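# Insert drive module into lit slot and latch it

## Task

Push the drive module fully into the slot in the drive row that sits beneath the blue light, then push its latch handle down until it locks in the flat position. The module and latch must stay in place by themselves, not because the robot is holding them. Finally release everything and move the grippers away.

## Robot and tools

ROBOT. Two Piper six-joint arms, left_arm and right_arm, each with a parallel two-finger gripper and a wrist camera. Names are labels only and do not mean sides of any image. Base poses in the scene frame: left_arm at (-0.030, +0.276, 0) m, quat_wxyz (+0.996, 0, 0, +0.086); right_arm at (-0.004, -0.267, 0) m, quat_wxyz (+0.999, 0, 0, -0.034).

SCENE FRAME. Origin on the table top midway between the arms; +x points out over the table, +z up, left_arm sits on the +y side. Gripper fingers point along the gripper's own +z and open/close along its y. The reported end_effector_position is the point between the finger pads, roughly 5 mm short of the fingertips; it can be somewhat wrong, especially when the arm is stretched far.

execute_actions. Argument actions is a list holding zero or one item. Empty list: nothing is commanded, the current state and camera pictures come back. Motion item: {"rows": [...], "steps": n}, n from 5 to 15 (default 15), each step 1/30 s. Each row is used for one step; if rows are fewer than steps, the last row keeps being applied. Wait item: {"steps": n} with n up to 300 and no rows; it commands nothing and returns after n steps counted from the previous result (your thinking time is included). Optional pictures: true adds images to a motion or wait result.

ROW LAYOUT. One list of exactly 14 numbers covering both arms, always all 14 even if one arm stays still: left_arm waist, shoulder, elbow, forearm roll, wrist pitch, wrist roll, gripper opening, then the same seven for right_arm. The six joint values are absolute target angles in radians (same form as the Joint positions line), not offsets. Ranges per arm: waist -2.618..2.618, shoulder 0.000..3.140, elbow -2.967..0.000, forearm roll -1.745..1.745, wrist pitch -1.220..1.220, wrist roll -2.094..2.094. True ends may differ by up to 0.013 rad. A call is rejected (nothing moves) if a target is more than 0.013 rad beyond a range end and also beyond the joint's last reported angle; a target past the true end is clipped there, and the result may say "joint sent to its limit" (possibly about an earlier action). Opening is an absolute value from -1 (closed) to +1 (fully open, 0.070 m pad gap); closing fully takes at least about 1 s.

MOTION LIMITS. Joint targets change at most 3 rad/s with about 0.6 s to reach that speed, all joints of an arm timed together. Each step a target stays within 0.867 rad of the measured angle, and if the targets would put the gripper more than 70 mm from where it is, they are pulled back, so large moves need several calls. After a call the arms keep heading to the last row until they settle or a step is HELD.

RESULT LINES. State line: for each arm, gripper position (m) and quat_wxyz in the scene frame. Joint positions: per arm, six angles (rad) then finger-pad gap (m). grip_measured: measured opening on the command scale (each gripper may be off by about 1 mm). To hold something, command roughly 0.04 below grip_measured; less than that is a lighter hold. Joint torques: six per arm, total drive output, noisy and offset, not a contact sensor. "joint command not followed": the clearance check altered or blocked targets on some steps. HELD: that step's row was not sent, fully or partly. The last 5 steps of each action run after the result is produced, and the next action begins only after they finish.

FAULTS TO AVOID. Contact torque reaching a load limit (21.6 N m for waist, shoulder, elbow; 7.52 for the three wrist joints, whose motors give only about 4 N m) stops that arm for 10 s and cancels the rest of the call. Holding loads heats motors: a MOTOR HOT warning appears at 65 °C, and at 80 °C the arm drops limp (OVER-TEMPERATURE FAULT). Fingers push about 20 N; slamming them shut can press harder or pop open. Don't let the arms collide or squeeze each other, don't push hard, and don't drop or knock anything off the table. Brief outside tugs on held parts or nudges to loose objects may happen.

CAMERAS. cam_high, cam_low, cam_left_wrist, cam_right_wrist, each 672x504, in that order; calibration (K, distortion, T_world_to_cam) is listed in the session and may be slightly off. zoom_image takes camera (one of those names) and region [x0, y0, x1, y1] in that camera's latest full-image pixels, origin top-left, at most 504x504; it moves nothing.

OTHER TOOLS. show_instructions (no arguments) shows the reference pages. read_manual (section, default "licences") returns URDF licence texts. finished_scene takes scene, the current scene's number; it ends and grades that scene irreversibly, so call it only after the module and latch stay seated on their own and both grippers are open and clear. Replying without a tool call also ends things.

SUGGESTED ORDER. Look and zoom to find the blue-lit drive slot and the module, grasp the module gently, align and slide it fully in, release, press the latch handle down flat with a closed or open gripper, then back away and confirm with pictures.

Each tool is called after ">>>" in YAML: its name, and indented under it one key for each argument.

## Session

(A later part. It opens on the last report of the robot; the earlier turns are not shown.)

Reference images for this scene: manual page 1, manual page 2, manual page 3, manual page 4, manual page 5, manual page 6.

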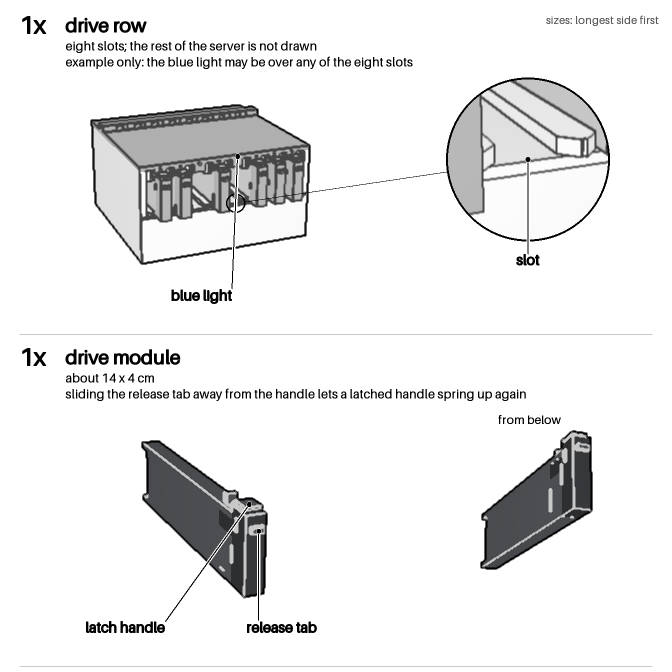

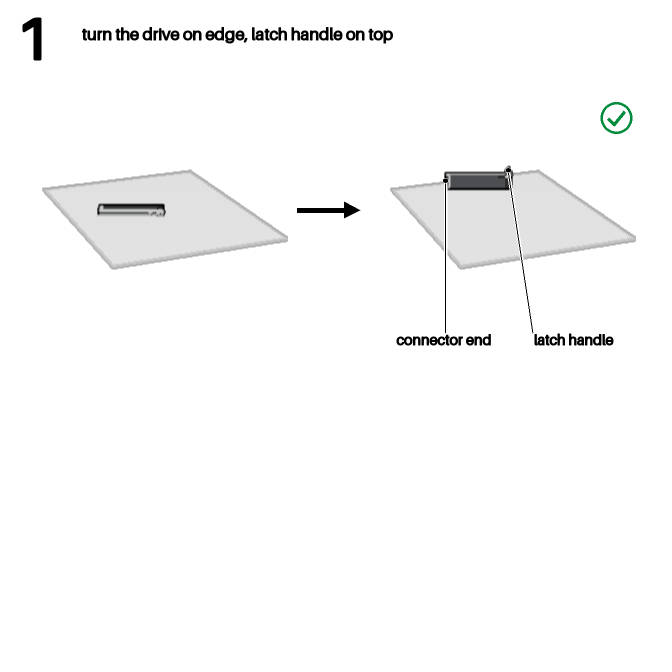

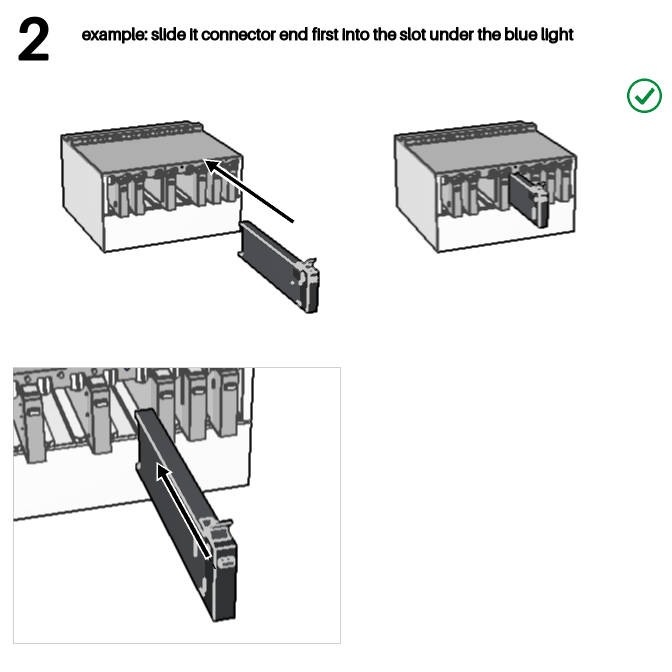

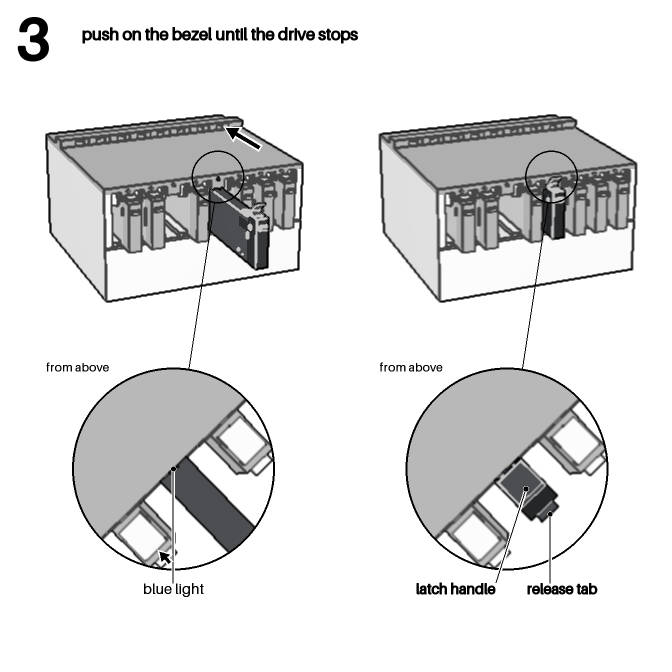

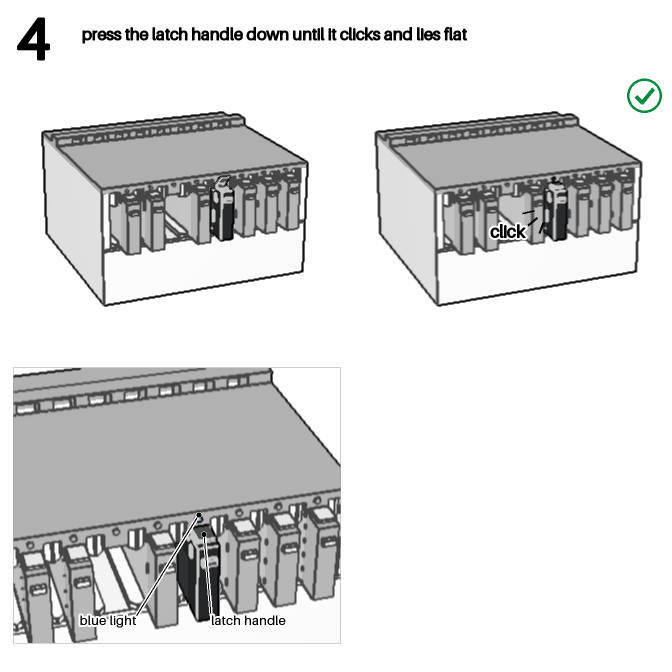

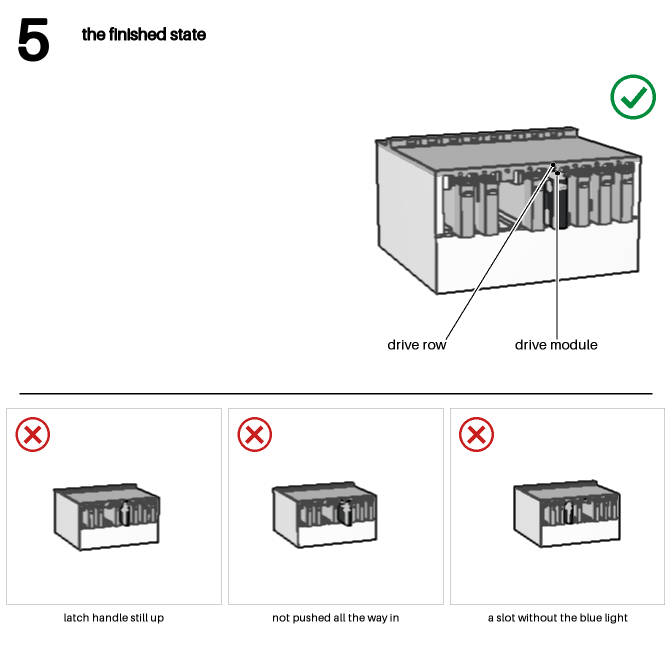

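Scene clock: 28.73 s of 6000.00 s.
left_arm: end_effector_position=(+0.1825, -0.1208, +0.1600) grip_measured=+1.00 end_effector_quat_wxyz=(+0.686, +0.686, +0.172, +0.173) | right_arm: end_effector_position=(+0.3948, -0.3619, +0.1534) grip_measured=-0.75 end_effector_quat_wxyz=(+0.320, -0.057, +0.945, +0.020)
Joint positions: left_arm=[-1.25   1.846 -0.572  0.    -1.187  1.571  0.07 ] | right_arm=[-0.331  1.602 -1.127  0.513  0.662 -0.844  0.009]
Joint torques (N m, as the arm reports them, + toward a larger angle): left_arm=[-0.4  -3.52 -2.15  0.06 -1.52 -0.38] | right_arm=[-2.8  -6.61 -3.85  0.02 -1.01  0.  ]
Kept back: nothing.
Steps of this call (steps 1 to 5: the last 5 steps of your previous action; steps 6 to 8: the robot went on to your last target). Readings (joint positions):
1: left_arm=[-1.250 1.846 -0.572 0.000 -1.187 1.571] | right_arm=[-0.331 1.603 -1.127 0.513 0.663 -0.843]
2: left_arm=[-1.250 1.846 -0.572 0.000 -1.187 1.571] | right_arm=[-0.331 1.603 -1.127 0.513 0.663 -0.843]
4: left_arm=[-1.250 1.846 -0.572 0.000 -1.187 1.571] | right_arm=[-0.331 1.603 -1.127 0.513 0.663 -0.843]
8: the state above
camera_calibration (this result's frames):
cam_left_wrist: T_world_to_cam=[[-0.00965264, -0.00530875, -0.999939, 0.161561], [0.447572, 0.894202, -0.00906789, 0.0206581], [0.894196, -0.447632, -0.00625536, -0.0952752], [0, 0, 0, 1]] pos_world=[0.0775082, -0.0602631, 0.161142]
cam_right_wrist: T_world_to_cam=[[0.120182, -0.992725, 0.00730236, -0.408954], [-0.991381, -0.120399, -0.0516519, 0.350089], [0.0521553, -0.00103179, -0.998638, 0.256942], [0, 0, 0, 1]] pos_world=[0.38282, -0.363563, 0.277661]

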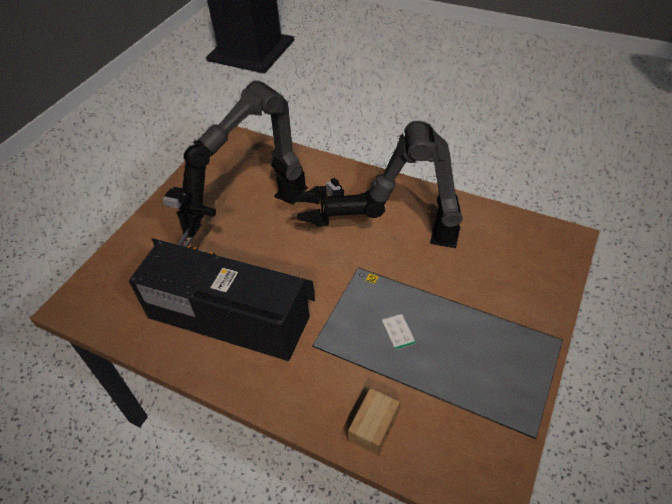

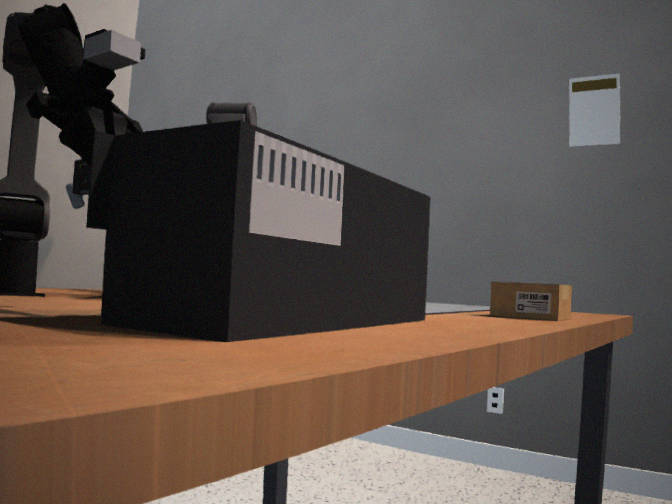

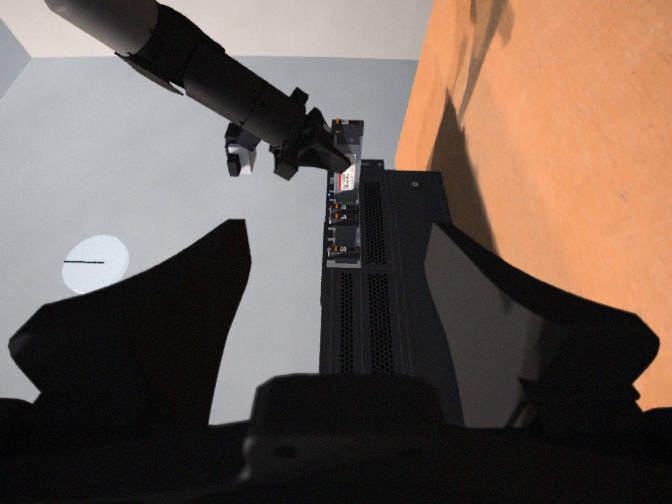

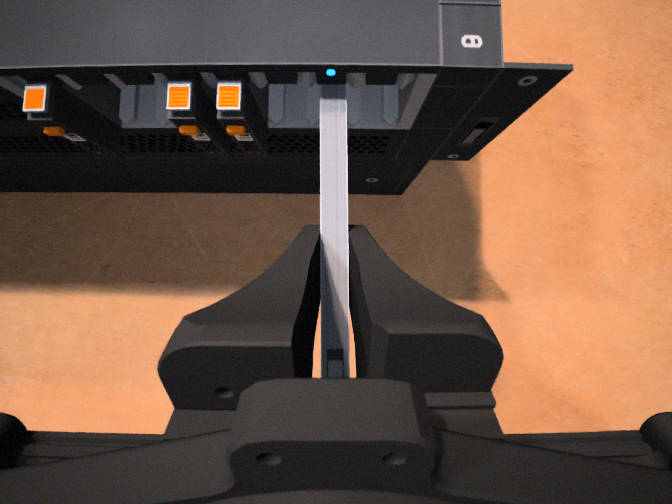

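>>> execute_actions:
  actions:
    - {"rows":[[-1.25,1.846,-0.572,0,-1.187,1.571,1,-0.305,1.645,-1.1815,0.489,0.662,-0.8035,-0.85]],"steps":12}

>>> execute_actions:
  actions:
    - {"rows":[[-1.25,1.846,-0.572,0,-1.187,1.571,1,-0.281,1.6898,-1.237,0.4662,0.6615,-0.7632,-0.85]],"steps":15}

>>> execute_actions:
  actions:
    - {"steps":8}
  pictures: true

Scene clock: 29.40 s of 6000.00 s.
left_arm: end_effector_position=(+0.1825, -0.1208, +0.1600) grip_measured=+1.00 end_effector_quat_wxyz=(+0.686, +0.686, +0.172, +0.173) | right_arm: end_effector_position=(+0.4091, -0.3599, +0.1533) grip_measured=-0.75 end_effector_quat_wxyz=(+0.319, -0.058, +0.946, +0.019)
Joint positions: left_arm=[-1.25   1.846 -0.572  0.    -1.187  1.571  0.07 ] | right_arm=[-0.306  1.646 -1.181  0.487  0.663 -0.802  0.009]
Joint torques (N m, as the arm reports them, + toward a larger angle): left_arm=[-0.36 -3.42 -1.99  0.04 -1.52 -0.37] | right_arm=[-1.39 -6.74 -4.74  0.39 -1.12 -0.1 ]
Steps of this call (steps 1 to 13: the robot went on to your last target; steps 14 to 20: the first 7 steps of this action). Readings (joint positions):
14: left_arm=[-1.250 1.846 -0.572 0.000 -1.187 1.571] | right_arm=[-0.331 1.601 -1.126 0.512 0.662 -0.844]
15: left_arm=[-1.250 1.846 -0.572 0.000 -1.187 1.571] | right_arm=[-0.330 1.602 -1.127 0.511 0.662 -0.842]
17: left_arm=[-1.250 1.846 -0.572 0.000 -1.187 1.571] | right_arm=[-0.320 1.619 -1.150 0.499 0.664 -0.825]
20: the state above

Scene clock: 29.90 s of 6000.00 s.
left_arm: end_effector_position=(+0.1825, -0.1208, +0.1600) grip_measured=+1.00 end_effector_quat_wxyz=(+0.686, +0.686, +0.172, +0.173) | right_arm: end_effector_position=(+0.4246, -0.3577, +0.1531) grip_measured=-0.75 end_effector_quat_wxyz=(+0.320, -0.058, +0.946, +0.019)
Joint positions: left_arm=[-1.25   1.846 -0.572  0.    -1.187  1.571  0.07 ] | right_arm=[-0.281  1.692 -1.238  0.465  0.661 -0.762  0.009]
Joint torques (N m, as the arm reports them, + toward a larger angle): left_arm=[-0.29 -3.41 -2.3   0.05 -1.51 -0.38] | right_arm=[ 0.66 -7.22 -5.34  0.78 -1.11 -0.17]
Steps of this call (steps 1 to 5: the last 5 steps of your previous action; steps 6 to 15: the first 10 steps of this action). Readings (joint positions):
6: left_arm=[-1.250 1.846 -0.572 0.000 -1.187 1.571] | right_arm=[-0.306 1.646 -1.181 0.487 0.663 -0.803]
7: left_arm=[-1.250 1.846 -0.572 0.000 -1.187 1.571] | right_arm=[-0.305 1.647 -1.183 0.487 0.663 -0.801]
9: left_arm=[-1.250 1.846 -0.572 0.000 -1.187 1.571] | right_arm=[-0.295 1.666 -1.207 0.477 0.663 -0.784]
13: left_arm=[-1.250 1.846 -0.572 0.000 -1.187 1.571] | right_arm=[-0.281 1.692 -1.238 0.465 0.661 -0.762]
15: the state above

Scene clock: 30.17 s of 6000.00 s.
left_arm: end_effector_position=(+0.1825, -0.1208, +0.1600) grip_measured=+1.00 end_effector_quat_wxyz=(+0.686, +0.686, +0.172, +0.173) | right_arm: end_effector_position=(+0.4246, -0.3577, +0.1531) grip_measured=-0.75 end_effector_quat_wxyz=(+0.320, -0.058, +0.946, +0.019)
Joint positions: left_arm=[-1.25   1.846 -0.572  0.    -1.187  1.571  0.07 ] | right_arm=[-0.281  1.691 -1.238  0.465  0.661 -0.763  0.009]
Joint torques (N m, as the arm reports them, + toward a larger angle): left_arm=[-0.3  -3.39 -2.22  0.05 -1.51 -0.39] | right_arm=[ 1.16 -7.78 -4.73  0.95 -0.98 -0.21]
Kept back: nothing.
Steps of this call (steps 1 to 5: the last 5 steps of your previous action; steps 6 to 8: the robot went on to your last target). Readings (joint positions):
1: left_arm=[-1.250 1.846 -0.572 0.000 -1.187 1.571] | right_arm=[-0.281 1.692 -1.238 0.465 0.661 -0.762]
2: left_arm=[-1.250 1.846 -0.572 0.000 -1.187 1.571] | right_arm=[-0.281 1.692 -1.238 0.465 0.661 -0.762]
4: left_arm=[-1.250 1.846 -0.572 0.000 -1.187 1.571] | right_arm=[-0.281 1.692 -1.238 0.465 0.661 -0.763]
8: the state above
camera_calibration (this result's frames):
cam_left_wrist: T_world_to_cam=[[-0.00965272, -0.00530873, -0.999939, 0.161561], [0.447572, 0.894202, -0.00906791, 0.0206581], [0.894196, -0.447632, -0.00625544, -0.0952752], [0, 0, 0, 1]] pos_world=[0.0775082, -0.0602631, 0.161142]
cam_right_wrist: T_world_to_cam=[[0.122073, -0.992487, 0.00823177, -0.409145], [-0.991187, -0.122334, -0.0508112, 0.379287], [0.0514364, -0.00195658, -0.998674, 0.255102], [0, 0, 0, 1]] pos_world=[0.412769, -0.359172, 0.277403]

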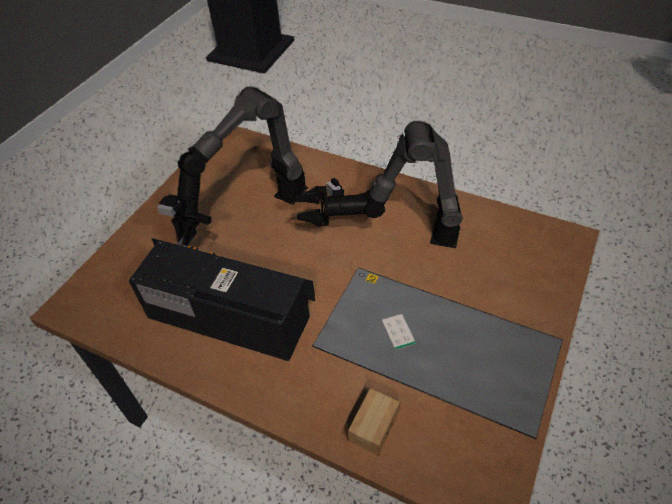

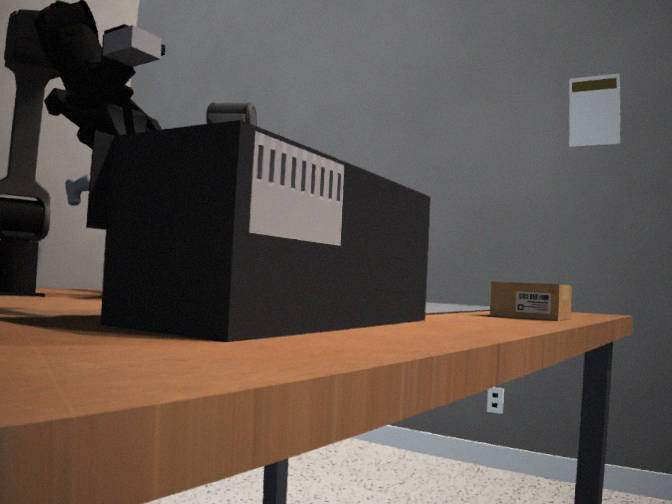

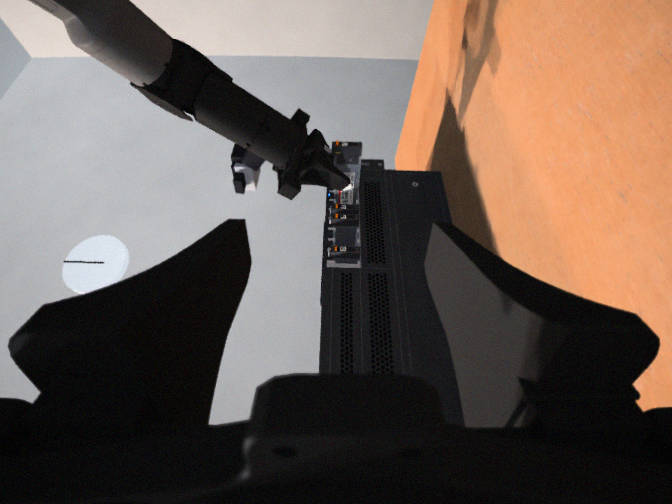

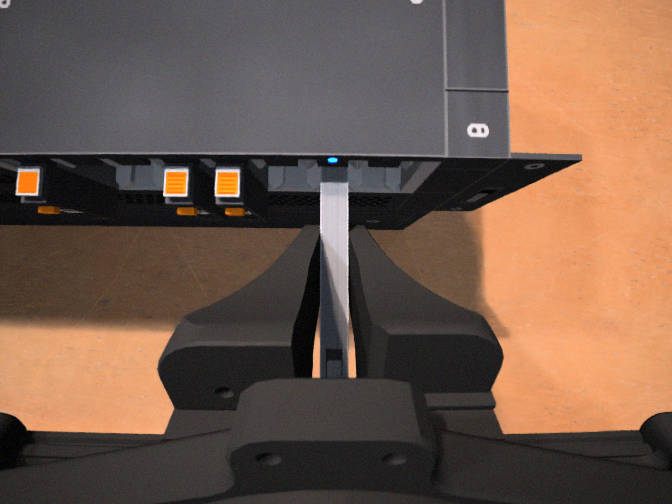

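Open, lift, go behind.

>>> execute_actions:
  actions:
    - {"rows":[[-1.25,1.846,-0.572,0,-1.187,1.571,1,-0.281,1.6898,-1.237,0.4662,0.6615,-0.7632,-0.4]],"steps":12}

>>> execute_actions:
  actions:
    - {"rows":[[-1.25,1.846,-0.572,0,-1.187,1.571,1,-0.281,1.56,-1.237,0.4662,0.6615,-0.7632,-0.4]],"steps":15}

>>> execute_actions:
  actions:
    - {"rows":[[-1.25,1.846,-0.572,0,-1.187,1.571,1,-0.4924,1.27,-0.8726,0.7051,0.6752,-1.1407,-1]],"steps":15}

>>> execute_actions:
  actions:
    - {"steps":12}

>>> execute_actions:
  actions:
    - {"rows":[[-1.25,1.846,-0.572,0,-1.187,1.571,1,-0.4924,1.4033,-0.8726,0.7051,0.6752,-1.1407,-1]],"steps":15}

>>> execute_actions:
  actions:
    - {"steps":8}
  pictures: true

>>> zoom_image:
  camera: "cam_left_wrist"
  region: [270, 70, 430, 230]

Scene clock: 30.67 s of 6000.00 s.
left_arm: end_effector_position=(+0.1825, -0.1208, +0.1600) grip_measured=+1.00 end_effector_quat_wxyz=(+0.686, +0.686, +0.172, +0.173) | right_arm: end_effector_position=(+0.4250, -0.3570, +0.1555) grip_measured=-0.40 end_effector_quat_wxyz=(+0.323, -0.058, +0.944, +0.019)
Joint positions: left_arm=[-1.25   1.846 -0.572  0.    -1.187  1.571  0.07 ] | right_arm=[-0.28   1.686 -1.237  0.469  0.659 -0.763  0.021]
Joint torques (N m, as the arm reports them, + toward a larger angle): left_arm=[-0.49 -3.49 -2.26  0.03 -1.5  -0.39] | right_arm=[ 0.07 -5.83 -4.51  0.12 -0.18 -0.19]
Steps of this call (steps 1 to 8: the robot went on to your last target; steps 9 to 15: the first 7 steps of this action). Readings (joint positions):
9: left_arm=[-1.250 1.846 -0.572 0.000 -1.187 1.571] | right_arm=[-0.281 1.691 -1.237 0.466 0.660 -0.763]
10: left_arm=[-1.250 1.846 -0.572 0.000 -1.187 1.571] | right_arm=[-0.281 1.689 -1.237 0.468 0.659 -0.763]
12: left_arm=[-1.250 1.846 -0.572 0.000 -1.187 1.571] | right_arm=[-0.280 1.687 -1.237 0.469 0.659 -0.763]
15: the state above

Scene clock: 31.17 s of 6000.00 s.
left_arm: end_effector_position=(+0.1825, -0.1208, +0.1600) grip_measured=+1.00 end_effector_quat_wxyz=(+0.686, +0.686, +0.172, +0.173) | right_arm: end_effector_position=(+0.4169, -0.3544, +0.2119) grip_measured=-0.40 end_effector_quat_wxyz=(+0.378, -0.067, +0.923, -0.006)
Joint positions: left_arm=[-1.25   1.846 -0.572  0.    -1.187  1.571  0.07 ] | right_arm=[-0.281  1.555 -1.238  0.466  0.661 -0.763  0.021]
Joint torques (N m, as the arm reports them, + toward a larger angle): left_arm=[-0.28 -3.57 -2.29  0.04 -1.52 -0.4 ] | right_arm=[-0.91 -3.38 -3.96  0.1  -0.28 -0.1 ]
Steps of this call (steps 1 to 5: the last 5 steps of your previous action; steps 6 to 15: the first 10 steps of this action). Readings (joint positions):
6: left_arm=[-1.250 1.846 -0.572 0.000 -1.187 1.571] | right_arm=[-0.280 1.687 -1.237 0.467 0.660 -0.763]
7: left_arm=[-1.250 1.846 -0.572 0.000 -1.187 1.571] | right_arm=[-0.280 1.685 -1.237 0.467 0.661 -0.763]
9: left_arm=[-1.250 1.846 -0.572 0.000 -1.187 1.571] | right_arm=[-0.280 1.665 -1.237 0.467 0.661 -0.763]
13: left_arm=[-1.250 1.846 -0.572 0.000 -1.187 1.571] | right_arm=[-0.281 1.572 -1.238 0.466 0.661 -0.763]
15: the state above

Scene clock: 31.67 s of 6000.00 s.
left_arm: end_effector_position=(+0.1825, -0.1208, +0.1600) grip_measured=+1.00 end_effector_quat_wxyz=(+0.686, +0.686, +0.172, +0.173) | right_arm: end_effector_position=(+0.3579, -0.3659, +0.2021) grip_measured=-1.00 end_effector_quat_wxyz=(+0.383, -0.069, +0.921, -0.010)
Joint positions: left_arm=[-1.25   1.846 -0.572  0.    -1.187  1.571  0.07 ] | right_arm=[-0.413  1.381 -1.011  0.614  0.67  -0.998  0.   ]
Joint torques (N m, as the arm reports them, + toward a larger angle): left_arm=[-0.25 -3.49 -2.16  0.06 -1.51 -0.38] | right_arm=[ 0.6  -3.31 -4.32  0.3  -0.19  0.22]
Steps of this call (steps 1 to 5: the last 5 steps of your previous action; steps 6 to 15: the first 10 steps of this action). Readings (joint positions):
6: left_arm=[-1.250 1.846 -0.572 0.000 -1.187 1.571] | right_arm=[-0.281 1.559 -1.238 0.466 0.661 -0.763]
7: left_arm=[-1.250 1.846 -0.572 0.000 -1.187 1.571] | right_arm=[-0.283 1.558 -1.235 0.467 0.661 -0.766]
9: left_arm=[-1.250 1.846 -0.572 0.000 -1.187 1.571] | right_arm=[-0.297 1.541 -1.211 0.482 0.662 -0.791]
13: left_arm=[-1.250 1.846 -0.572 0.000 -1.187 1.571] | right_arm=[-0.363 1.450 -1.097 0.558 0.666 -0.910]
15: the state above

Scene clock: 32.07 s of 6000.00 s.
left_arm: end_effector_position=(+0.1825, -0.1208, +0.1600) grip_measured=+1.00 end_effector_quat_wxyz=(+0.686, +0.686, +0.172, +0.173) | right_arm: end_effector_position=(+0.3238, -0.3663, +0.1950) grip_measured=-1.00 end_effector_quat_wxyz=(+0.392, -0.069, +0.917, -0.016)
Joint positions: left_arm=[-1.25   1.846 -0.572  0.    -1.187  1.571  0.07 ] | right_arm=[-0.493  1.269 -0.871  0.706  0.676 -1.141  0.   ]
Joint torques (N m, as the arm reports them, + toward a larger angle): left_arm=[-0.45 -3.55 -2.27  0.06 -1.52 -0.35] | right_arm=[ 0.54 -2.73 -4.74  0.32 -0.21  0.08]
Kept back: nothing.
Steps of this call (steps 1 to 5: the last 5 steps of your previous action; steps 6 to 12: the robot went on to your last target). Readings (joint positions):
1: left_arm=[-1.250 1.846 -0.572 0.000 -1.187 1.571] | right_arm=[-0.434 1.350 -0.973 0.639 0.672 -1.037]
2: left_arm=[-1.250 1.846 -0.572 0.000 -1.187 1.571] | right_arm=[-0.452 1.325 -0.942 0.659 0.673 -1.069]
4: left_arm=[-1.250 1.846 -0.572 0.000 -1.187 1.571] | right_arm=[-0.478 1.289 -0.897 0.688 0.675 -1.115]
8: left_arm=[-1.250 1.846 -0.572 0.000 -1.187 1.571] | right_arm=[-0.493 1.268 -0.871 0.706 0.676 -1.142]
12: the state above

Scene clock: 32.40 s of 6000.00 s.
left_arm: end_effector_position=(+0.1825, -0.1208, +0.1600) grip_measured=+1.00 end_effector_quat_wxyz=(+0.686, +0.686, +0.172, +0.173) | right_arm: end_effector_position=(+0.3299, -0.3700, +0.1491) grip_measured=-1.00 end_effector_quat_wxyz=(+0.341, -0.056, +0.938, +0.022)
Joint positions: left_arm=[-1.25   1.846 -0.572  0.    -1.187  1.571  0.07 ] | right_arm=[-0.492  1.408 -0.873  0.705  0.676 -1.141  0.   ]
Joint torques (N m, as the arm reports them, + toward a larger angle): left_arm=[-0.35 -3.39 -2.27  0.03 -1.5  -0.37] | right_arm=[ 0.56 -5.07 -4.    0.21 -0.21  0.04]
Steps of this call (steps 1 to 10: the first 10 steps of this action). Readings (joint positions):
1: left_arm=[-1.250 1.846 -0.572 0.000 -1.187 1.571] | right_arm=[-0.493 1.269 -0.871 0.706 0.676 -1.141]
2: left_arm=[-1.250 1.846 -0.572 0.000 -1.187 1.571] | right_arm=[-0.493 1.272 -0.872 0.706 0.676 -1.141]
4: left_arm=[-1.250 1.846 -0.572 0.000 -1.187 1.571] | right_arm=[-0.493 1.296 -0.873 0.706 0.676 -1.141]
8: left_arm=[-1.250 1.846 -0.572 0.000 -1.187 1.571] | right_arm=[-0.492 1.389 -0.873 0.706 0.676 -1.141]
10: the state above

Scene clock: 32.67 s of 6000.00 s.
left_arm: end_effector_position=(+0.1825, -0.1208, +0.1600) grip_measured=+1.00 end_effector_quat_wxyz=(+0.686, +0.686, +0.172, +0.173) | right_arm: end_effector_position=(+0.3298, -0.3700, +0.1503) grip_measured=-1.00 end_effector_quat_wxyz=(+0.342, -0.057, +0.938, +0.021)
Joint positions: left_arm=[-1.25   1.846 -0.572  0.    -1.187  1.571  0.07 ] | right_arm=[-0.492  1.404 -0.873  0.705  0.676 -1.141  0.   ]
Joint torques (N m, as the arm reports them, + toward a larger angle): left_arm=[-0.36 -3.54 -2.22  0.04 -1.52 -0.37] | right_arm=[ 0.48 -4.67 -3.95  0.17 -0.27  0.05]
Kept back: nothing.
Steps of this call (steps 1 to 5: the last 5 steps of your previous action; steps 6 to 8: the robot went on to your last target). Readings (joint positions):
1: left_arm=[-1.250 1.846 -0.572 0.000 -1.187 1.571] | right_arm=[-0.492 1.408 -0.873 0.705 0.676 -1.141]
2: left_arm=[-1.250 1.846 -0.572 0.000 -1.187 1.571] | right_arm=[-0.492 1.407 -0.873 0.705 0.676 -1.141]
4: left_arm=[-1.250 1.846 -0.572 0.000 -1.187 1.571] | right_arm=[-0.492 1.405 -0.873 0.705 0.676 -1.141]
8: the state above
camera_calibration (this result's frames):
cam_left_wrist: T_world_to_cam=[[-0.00965276, -0.00530885, -0.999939, 0.161561], [0.447572, 0.894202, -0.00906804, 0.0206581], [0.894196, -0.447632, -0.00625543, -0.0952752], [0, 0, 0, 1]] pos_world=[0.0775082, -0.0602631, 0.161142]
cam_right_wrist: T_world_to_cam=[[0.119424, -0.992818, 0.00707977, -0.408841], [-0.987982, -0.119541, -0.0979908, 0.290749], [0.0981333, 0.00470773, -0.995162, 0.243648], [0, 0, 0, 1]] pos_world=[0.31217, -0.372296, 0.273855]

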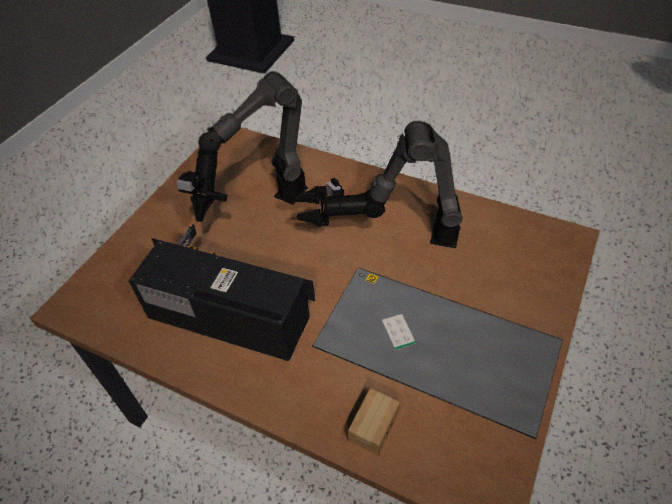

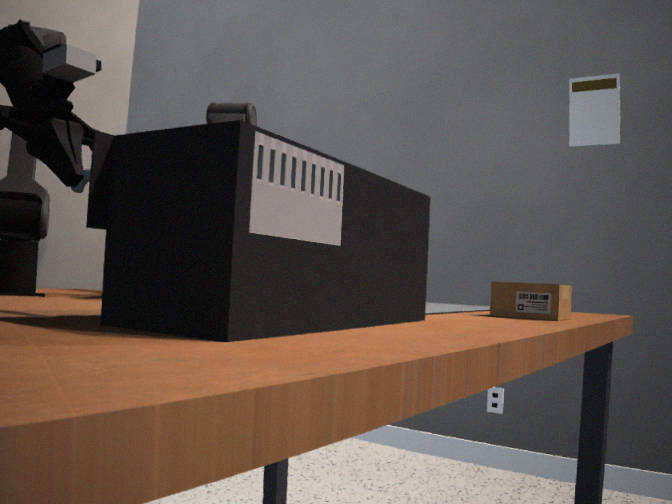

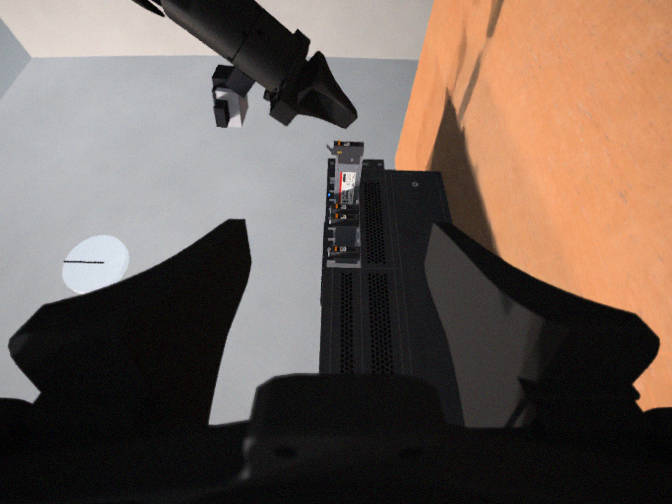

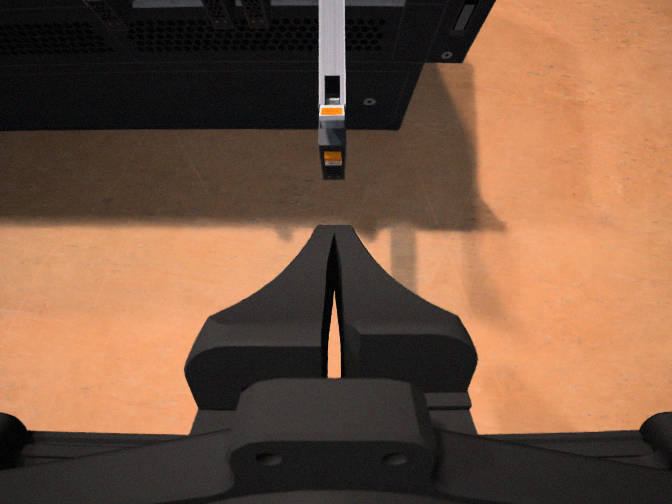

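Region (270, 70, 430, 230) of cam_left_wrist's 672x504 image, scaled by 3.150, with more detail than that image has.

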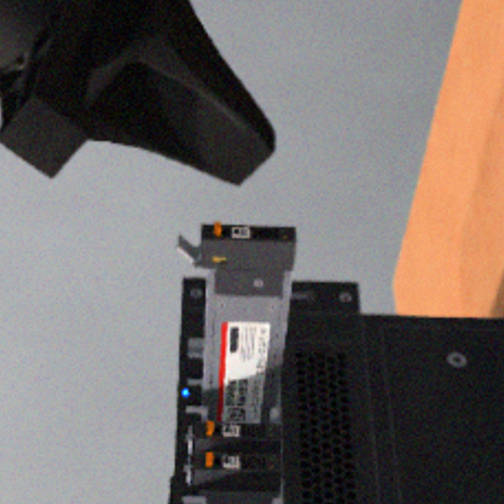

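Push through old-tilt poses s=.04, .07, .10.

>>> execute_actions:
  actions:
    - {"rows":[[-1.25,1.846,-0.572,0,-1.187,1.571,1,-0.4406,1.4593,-0.9265,0.6827,0.6437,-1.0841,-1]],"steps":12}

>>> execute_actions:
  actions:
    - {"rows":[[-1.25,1.846,-0.572,0,-1.187,1.571,1,-0.3746,1.5448,-1.0188,0.6405,0.6126,-0.9971,-1]],"steps":15}

>>> execute_actions:
  actions:
    - {"rows":[[-1.25,1.846,-0.572,0,-1.187,1.571,1,-0.32,1.6317,-1.1218,0.5911,0.597,-0.9095,-1]],"steps":15}

>>> execute_actions:
  actions:
    - {"steps":8}
  pictures: true

>>> zoom_image:
  camera: "cam_left_wrist"
  region: [270, 70, 430, 230]

Scene clock: 33.13 s of 6000.00 s.
left_arm: end_effector_position=(+0.1825, -0.1208, +0.1600) grip_measured=+1.00 end_effector_quat_wxyz=(+0.686, +0.686, +0.172, +0.173) | right_arm: end_effector_position=(+0.3504, -0.3676, +0.1504) grip_measured=-1.00 end_effector_quat_wxyz=(+0.343, -0.056, +0.937, +0.020)
Joint positions: left_arm=[-1.25   1.846 -0.572  0.    -1.187  1.571  0.07 ] | right_arm=[-0.438  1.46  -0.928  0.682  0.641 -1.082  0.   ]
Joint torques (N m, as the arm reports them, + toward a larger angle): left_arm=[-0.44 -3.63 -2.16  0.03 -1.53 -0.37] | right_arm=[-1.66 -5.37 -3.28  0.2   0.01 -0.31]
Steps of this call (steps 1 to 7: the robot went on to your last target; steps 8 to 14: the first 7 steps of this action). Readings (joint positions):
8: left_arm=[-1.250 1.846 -0.572 0.000 -1.187 1.571] | right_arm=[-0.492 1.403 -0.873 0.705 0.675 -1.141]
9: left_arm=[-1.250 1.846 -0.572 0.000 -1.187 1.571] | right_arm=[-0.489 1.405 -0.875 0.704 0.674 -1.138]
11: left_arm=[-1.250 1.846 -0.572 0.000 -1.187 1.571] | right_arm=[-0.467 1.428 -0.898 0.694 0.660 -1.113]
14: the state above

Scene clock: 33.63 s of 6000.00 s.
left_arm: end_effector_position=(+0.1825, -0.1208, +0.1600) grip_measured=+1.00 end_effector_quat_wxyz=(+0.686, +0.686, +0.172, +0.173) | right_arm: end_effector_position=(+0.3800, -0.3639, +0.1499) grip_measured=-1.00 end_effector_quat_wxyz=(+0.342, -0.057, +0.938, +0.021)
Joint positions: left_arm=[-1.25   1.846 -0.572  0.    -1.187  1.571  0.07 ] | right_arm=[-0.373  1.547 -1.021  0.64   0.612 -0.996  0.   ]
Joint torques (N m, as the arm reports them, + toward a larger angle): left_arm=[-0.38 -3.53 -2.12  0.03 -1.51 -0.37] | right_arm=[-0.88 -5.35 -3.29  0.27 -0.2  -0.16]
Steps of this call (steps 1 to 5: the last 5 steps of your previous action; steps 6 to 15: the first 10 steps of this action). Readings (joint positions):
6: left_arm=[-1.250 1.846 -0.572 0.000 -1.187 1.571] | right_arm=[-0.440 1.461 -0.928 0.682 0.643 -1.083]
7: left_arm=[-1.250 1.846 -0.572 0.000 -1.187 1.571] | right_arm=[-0.438 1.462 -0.930 0.681 0.643 -1.081]
9: left_arm=[-1.250 1.846 -0.572 0.000 -1.187 1.571] | right_arm=[-0.421 1.483 -0.952 0.670 0.636 -1.059]
13: left_arm=[-1.250 1.846 -0.572 0.000 -1.187 1.571] | right_arm=[-0.375 1.545 -1.018 0.641 0.613 -0.997]
15: the state above

Scene clock: 34.13 s of 6000.00 s.
left_arm: end_effector_position=(+0.1825, -0.1208, +0.1600) grip_measured=+1.00 end_effector_quat_wxyz=(+0.686, +0.686, +0.172, +0.173) | right_arm: end_effector_position=(+0.4098, -0.3602, +0.1498) grip_measured=-1.00 end_effector_quat_wxyz=(+0.342, -0.057, +0.938, +0.021)
Joint positions: left_arm=[-1.25   1.846 -0.572  0.    -1.187  1.571  0.07 ] | right_arm=[-0.319  1.634 -1.124  0.591  0.596 -0.908  0.   ]
Joint torques (N m, as the arm reports them, + toward a larger angle): left_arm=[-0.29 -3.46 -2.22  0.07 -1.5  -0.37] | right_arm=[-0.67 -5.94 -3.5   0.22 -0.27 -0.16]
Steps of this call (steps 1 to 5: the last 5 steps of your previous action; steps 6 to 15: the first 10 steps of this action). Readings (joint positions):
6: left_arm=[-1.250 1.846 -0.572 0.000 -1.187 1.571] | right_arm=[-0.374 1.546 -1.020 0.640 0.612 -0.997]
7: left_arm=[-1.250 1.846 -0.572 0.000 -1.187 1.571] | right_arm=[-0.373 1.547 -1.022 0.639 0.612 -0.995]
9: left_arm=[-1.250 1.846 -0.572 0.000 -1.187 1.571] | right_arm=[-0.361 1.566 -1.044 0.627 0.610 -0.974]
13: left_arm=[-1.250 1.846 -0.572 0.000 -1.187 1.571] | right_arm=[-0.322 1.629 -1.119 0.593 0.597 -0.912]
15: the state above

Scene clock: 34.40 s of 6000.00 s.
left_arm: end_effector_position=(+0.1825, -0.1208, +0.1600) grip_measured=+1.00 end_effector_quat_wxyz=(+0.686, +0.686, +0.172, +0.173) | right_arm: end_effector_position=(+0.4094, -0.3605, +0.1500) grip_measured=-1.00 end_effector_quat_wxyz=(+0.342, -0.057, +0.938, +0.020)
Joint positions: left_arm=[-1.25   1.846 -0.572  0.    -1.187  1.571  0.07 ] | right_arm=[-0.32   1.633 -1.123  0.591  0.596 -0.909  0.   ]
Joint torques (N m, as the arm reports them, + toward a larger angle): left_arm=[-0.36 -3.44 -2.18  0.03 -1.52 -0.38] | right_arm=[-0.78 -5.9  -3.03  0.33 -0.17 -0.2 ]
Kept back: nothing.
Steps of this call (steps 1 to 5: the last 5 steps of your previous action; steps 6 to 8: the robot went on to your last target). Readings (joint positions):
1: left_arm=[-1.250 1.846 -0.572 0.000 -1.187 1.571] | right_arm=[-0.319 1.634 -1.124 0.591 0.596 -0.908]
2: left_arm=[-1.250 1.846 -0.572 0.000 -1.187 1.571] | right_arm=[-0.319 1.634 -1.124 0.591 0.596 -0.909]
4: left_arm=[-1.250 1.846 -0.572 0.000 -1.187 1.571] | right_arm=[-0.319 1.633 -1.124 0.591 0.596 -0.909]
8: the state above
camera_calibration (this result's frames):
cam_left_wrist: T_world_to_cam=[[-0.00965274, -0.00530874, -0.999939, 0.161561], [0.447572, 0.894202, -0.00906793, 0.0206581], [0.894196, -0.447632, -0.00625546, -0.0952752], [0, 0, 0, 1]] pos_world=[0.0775082, -0.0602631, 0.161142]
cam_right_wrist: T_world_to_cam=[[0.119487, -0.9928, 0.00839751, -0.40912], [-0.987906, -0.119731, -0.0985248, 0.370479], [0.0988209, 0.00347647, -0.995099, 0.23478], [0, 0, 0, 1]] pos_world=[0.391682, -0.362633, 0.273566]

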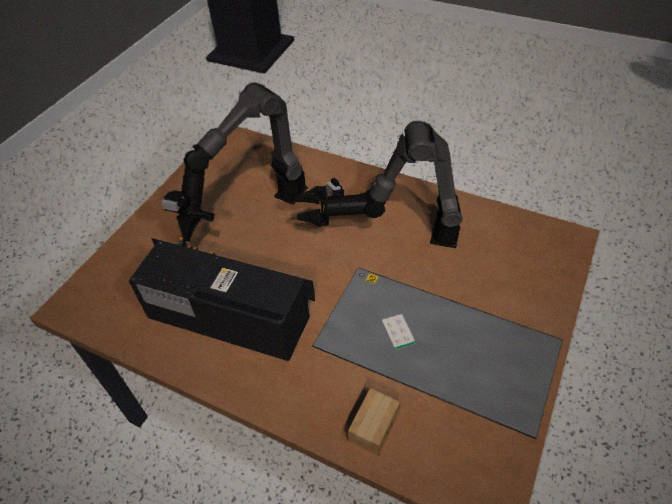

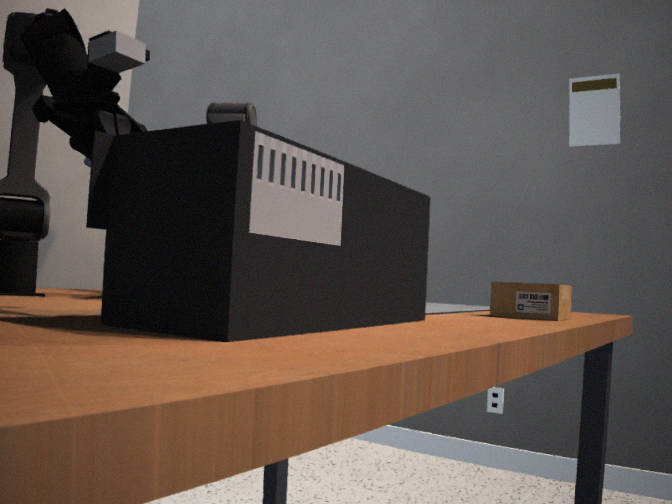

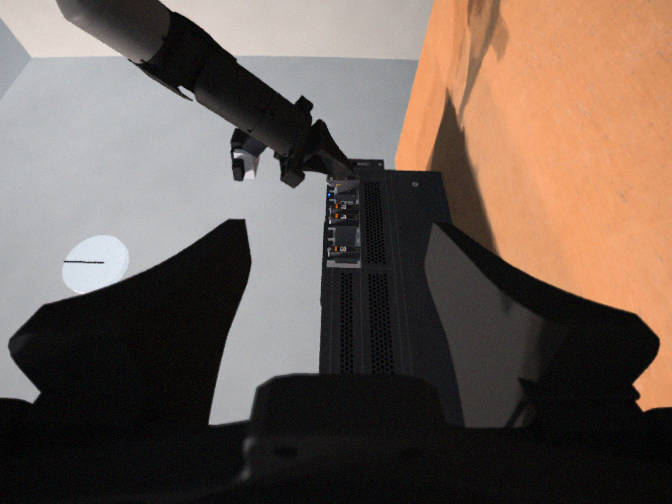

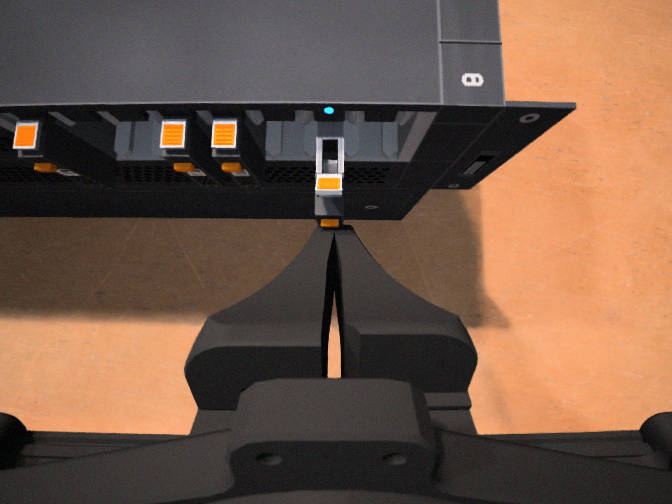

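Region (270, 70, 430, 230) of cam_left_wrist's 672x504 image, scaled by 3.150, with more detail than that image has.

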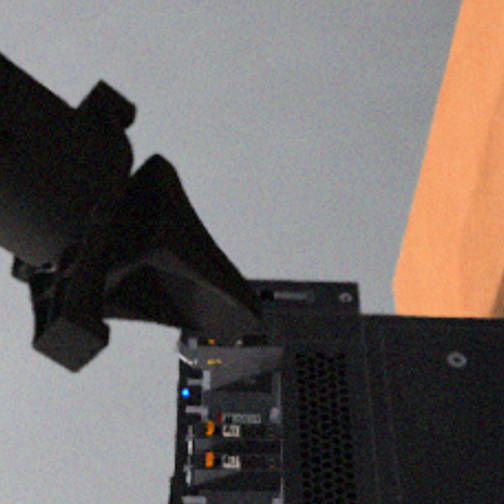

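>>> execute_actions:
  actions:
    - {"rows":[[-1.25,1.846,-0.572,0,-1.187,1.571,1,-0.29,1.679,-1.179,0.564,0.592,-0.863,-1]],"steps":15}

>>> execute_actions:
  actions:
    - {"steps":8}
  pictures: true

Scene clock: 34.93 s of 6000.00 s.
left_arm: end_effector_position=(+0.1825, -0.1208, +0.1600) grip_measured=+1.00 end_effector_quat_wxyz=(+0.686, +0.686, +0.172, +0.173) | right_arm: end_effector_position=(+0.4246, -0.3568, +0.1495) grip_measured=-1.00 end_effector_quat_wxyz=(+0.341, -0.058, +0.938, +0.021)
Joint positions: left_arm=[-1.25   1.846 -0.572  0.    -1.187  1.571  0.07 ] | right_arm=[-0.291  1.677 -1.179  0.561  0.595 -0.862  0.   ]
Joint torques (N m, as the arm reports them, + toward a larger angle): left_arm=[-0.4  -3.43 -2.02  0.04 -1.5  -0.4 ] | right_arm=[ 1.89 -4.54 -4.45  0.84 -0.9  -0.2 ]
Steps of this call (steps 1 to 6: the robot went on to your last target; steps 7 to 16: the first 10 steps of this action). Readings (joint positions):
7: left_arm=[-1.250 1.846 -0.572 0.000 -1.187 1.571] | right_arm=[-0.320 1.632 -1.122 0.591 0.597 -0.909]
8: left_arm=[-1.250 1.846 -0.572 0.000 -1.187 1.571] | right_arm=[-0.319 1.633 -1.123 0.590 0.597 -0.908]
10: left_arm=[-1.250 1.846 -0.572 0.000 -1.187 1.571] | right_arm=[-0.307 1.652 -1.147 0.579 0.596 -0.888]
14: left_arm=[-1.250 1.846 -0.572 0.000 -1.187 1.571] | right_arm=[-0.291 1.677 -1.179 0.561 0.595 -0.862]
16: the state above

Scene clock: 35.20 s of 6000.00 s.
left_arm: end_effector_position=(+0.1825, -0.1208, +0.1600) grip_measured=+1.00 end_effector_quat_wxyz=(+0.686, +0.686, +0.172, +0.173) | right_arm: end_effector_position=(+0.4247, -0.3567, +0.1496) grip_measured=-1.00 end_effector_quat_wxyz=(+0.342, -0.058, +0.938, +0.021)
Joint positions: left_arm=[-1.25   1.846 -0.572  0.    -1.187  1.571  0.07 ] | right_arm=[-0.291  1.677 -1.179  0.562  0.594 -0.863  0.   ]
Joint torques (N m, as the arm reports them, + toward a larger angle): left_arm=[-0.27 -3.6  -2.15  0.01 -1.49 -0.37] | right_arm=[ 3.08 -3.84 -4.81  1.12 -1.3  -0.19]
Kept back: nothing.
Steps of this call (steps 1 to 5: the last 5 steps of your previous action; steps 6 to 8: the robot went on to your last target). Readings (joint positions):
1: left_arm=[-1.250 1.846 -0.572 0.000 -1.187 1.571] | right_arm=[-0.291 1.677 -1.179 0.561 0.595 -0.862]
2: left_arm=[-1.250 1.846 -0.572 0.000 -1.187 1.571] | right_arm=[-0.291 1.677 -1.179 0.561 0.595 -0.862]
4: left_arm=[-1.250 1.846 -0.572 0.000 -1.187 1.571] | right_arm=[-0.291 1.677 -1.179 0.562 0.595 -0.863]
8: the state above
camera_calibration (this result's frames):
cam_left_wrist: T_world_to_cam=[[-0.00965279, -0.00530872, -0.999939, 0.161561], [0.447572, 0.894202, -0.00906794, 0.0206581], [0.894196, -0.447632, -0.00625551, -0.0952752], [0, 0, 0, 1]] pos_world=[0.0775082, -0.0602631, 0.161142]
cam_right_wrist: T_world_to_cam=[[0.123043, -0.992372, 0.00767636, -0.408484], [-0.987617, -0.123205, -0.0971261, 0.384418], [0.097331, 0.00436941, -0.995242, 0.233827], [0, 0, 0, 1]] pos_world=[0.407161, -0.359027, 0.273187]

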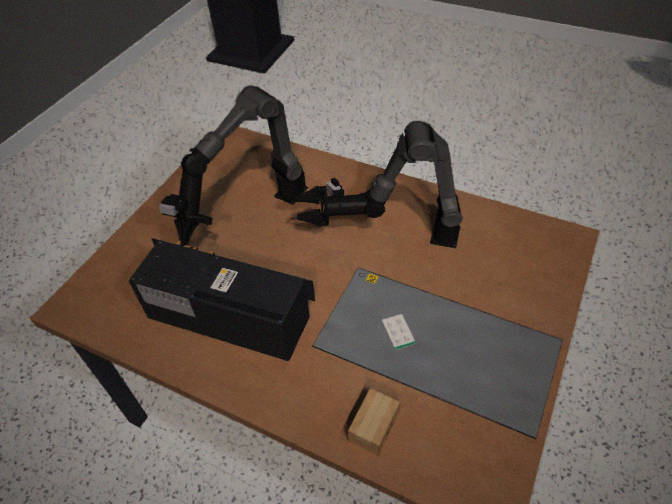

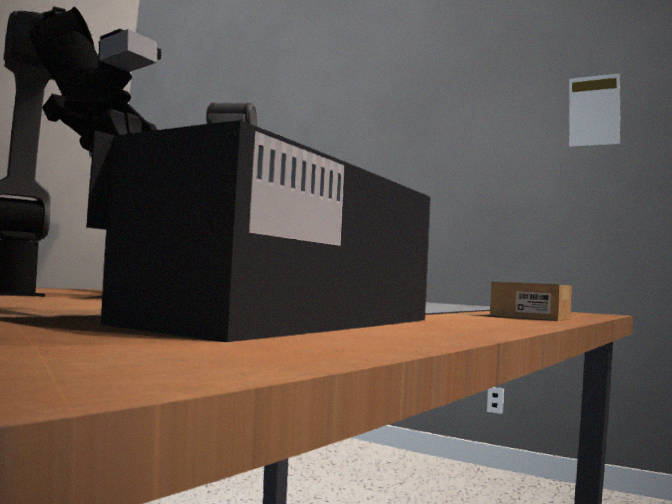

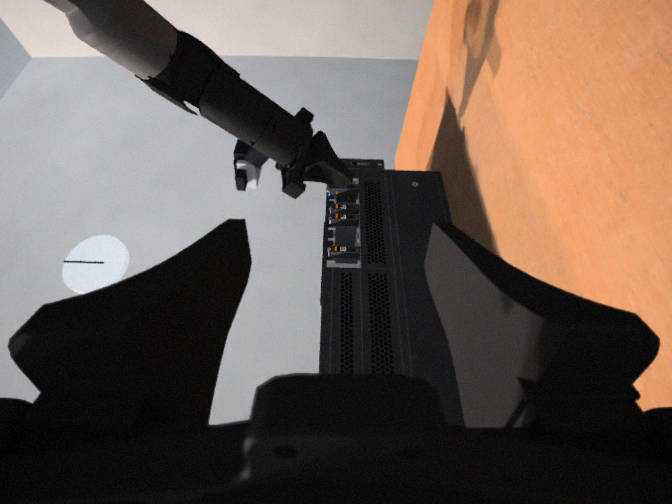

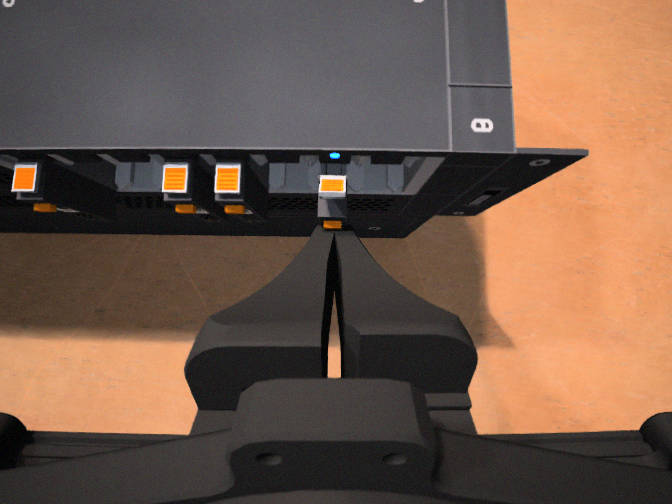

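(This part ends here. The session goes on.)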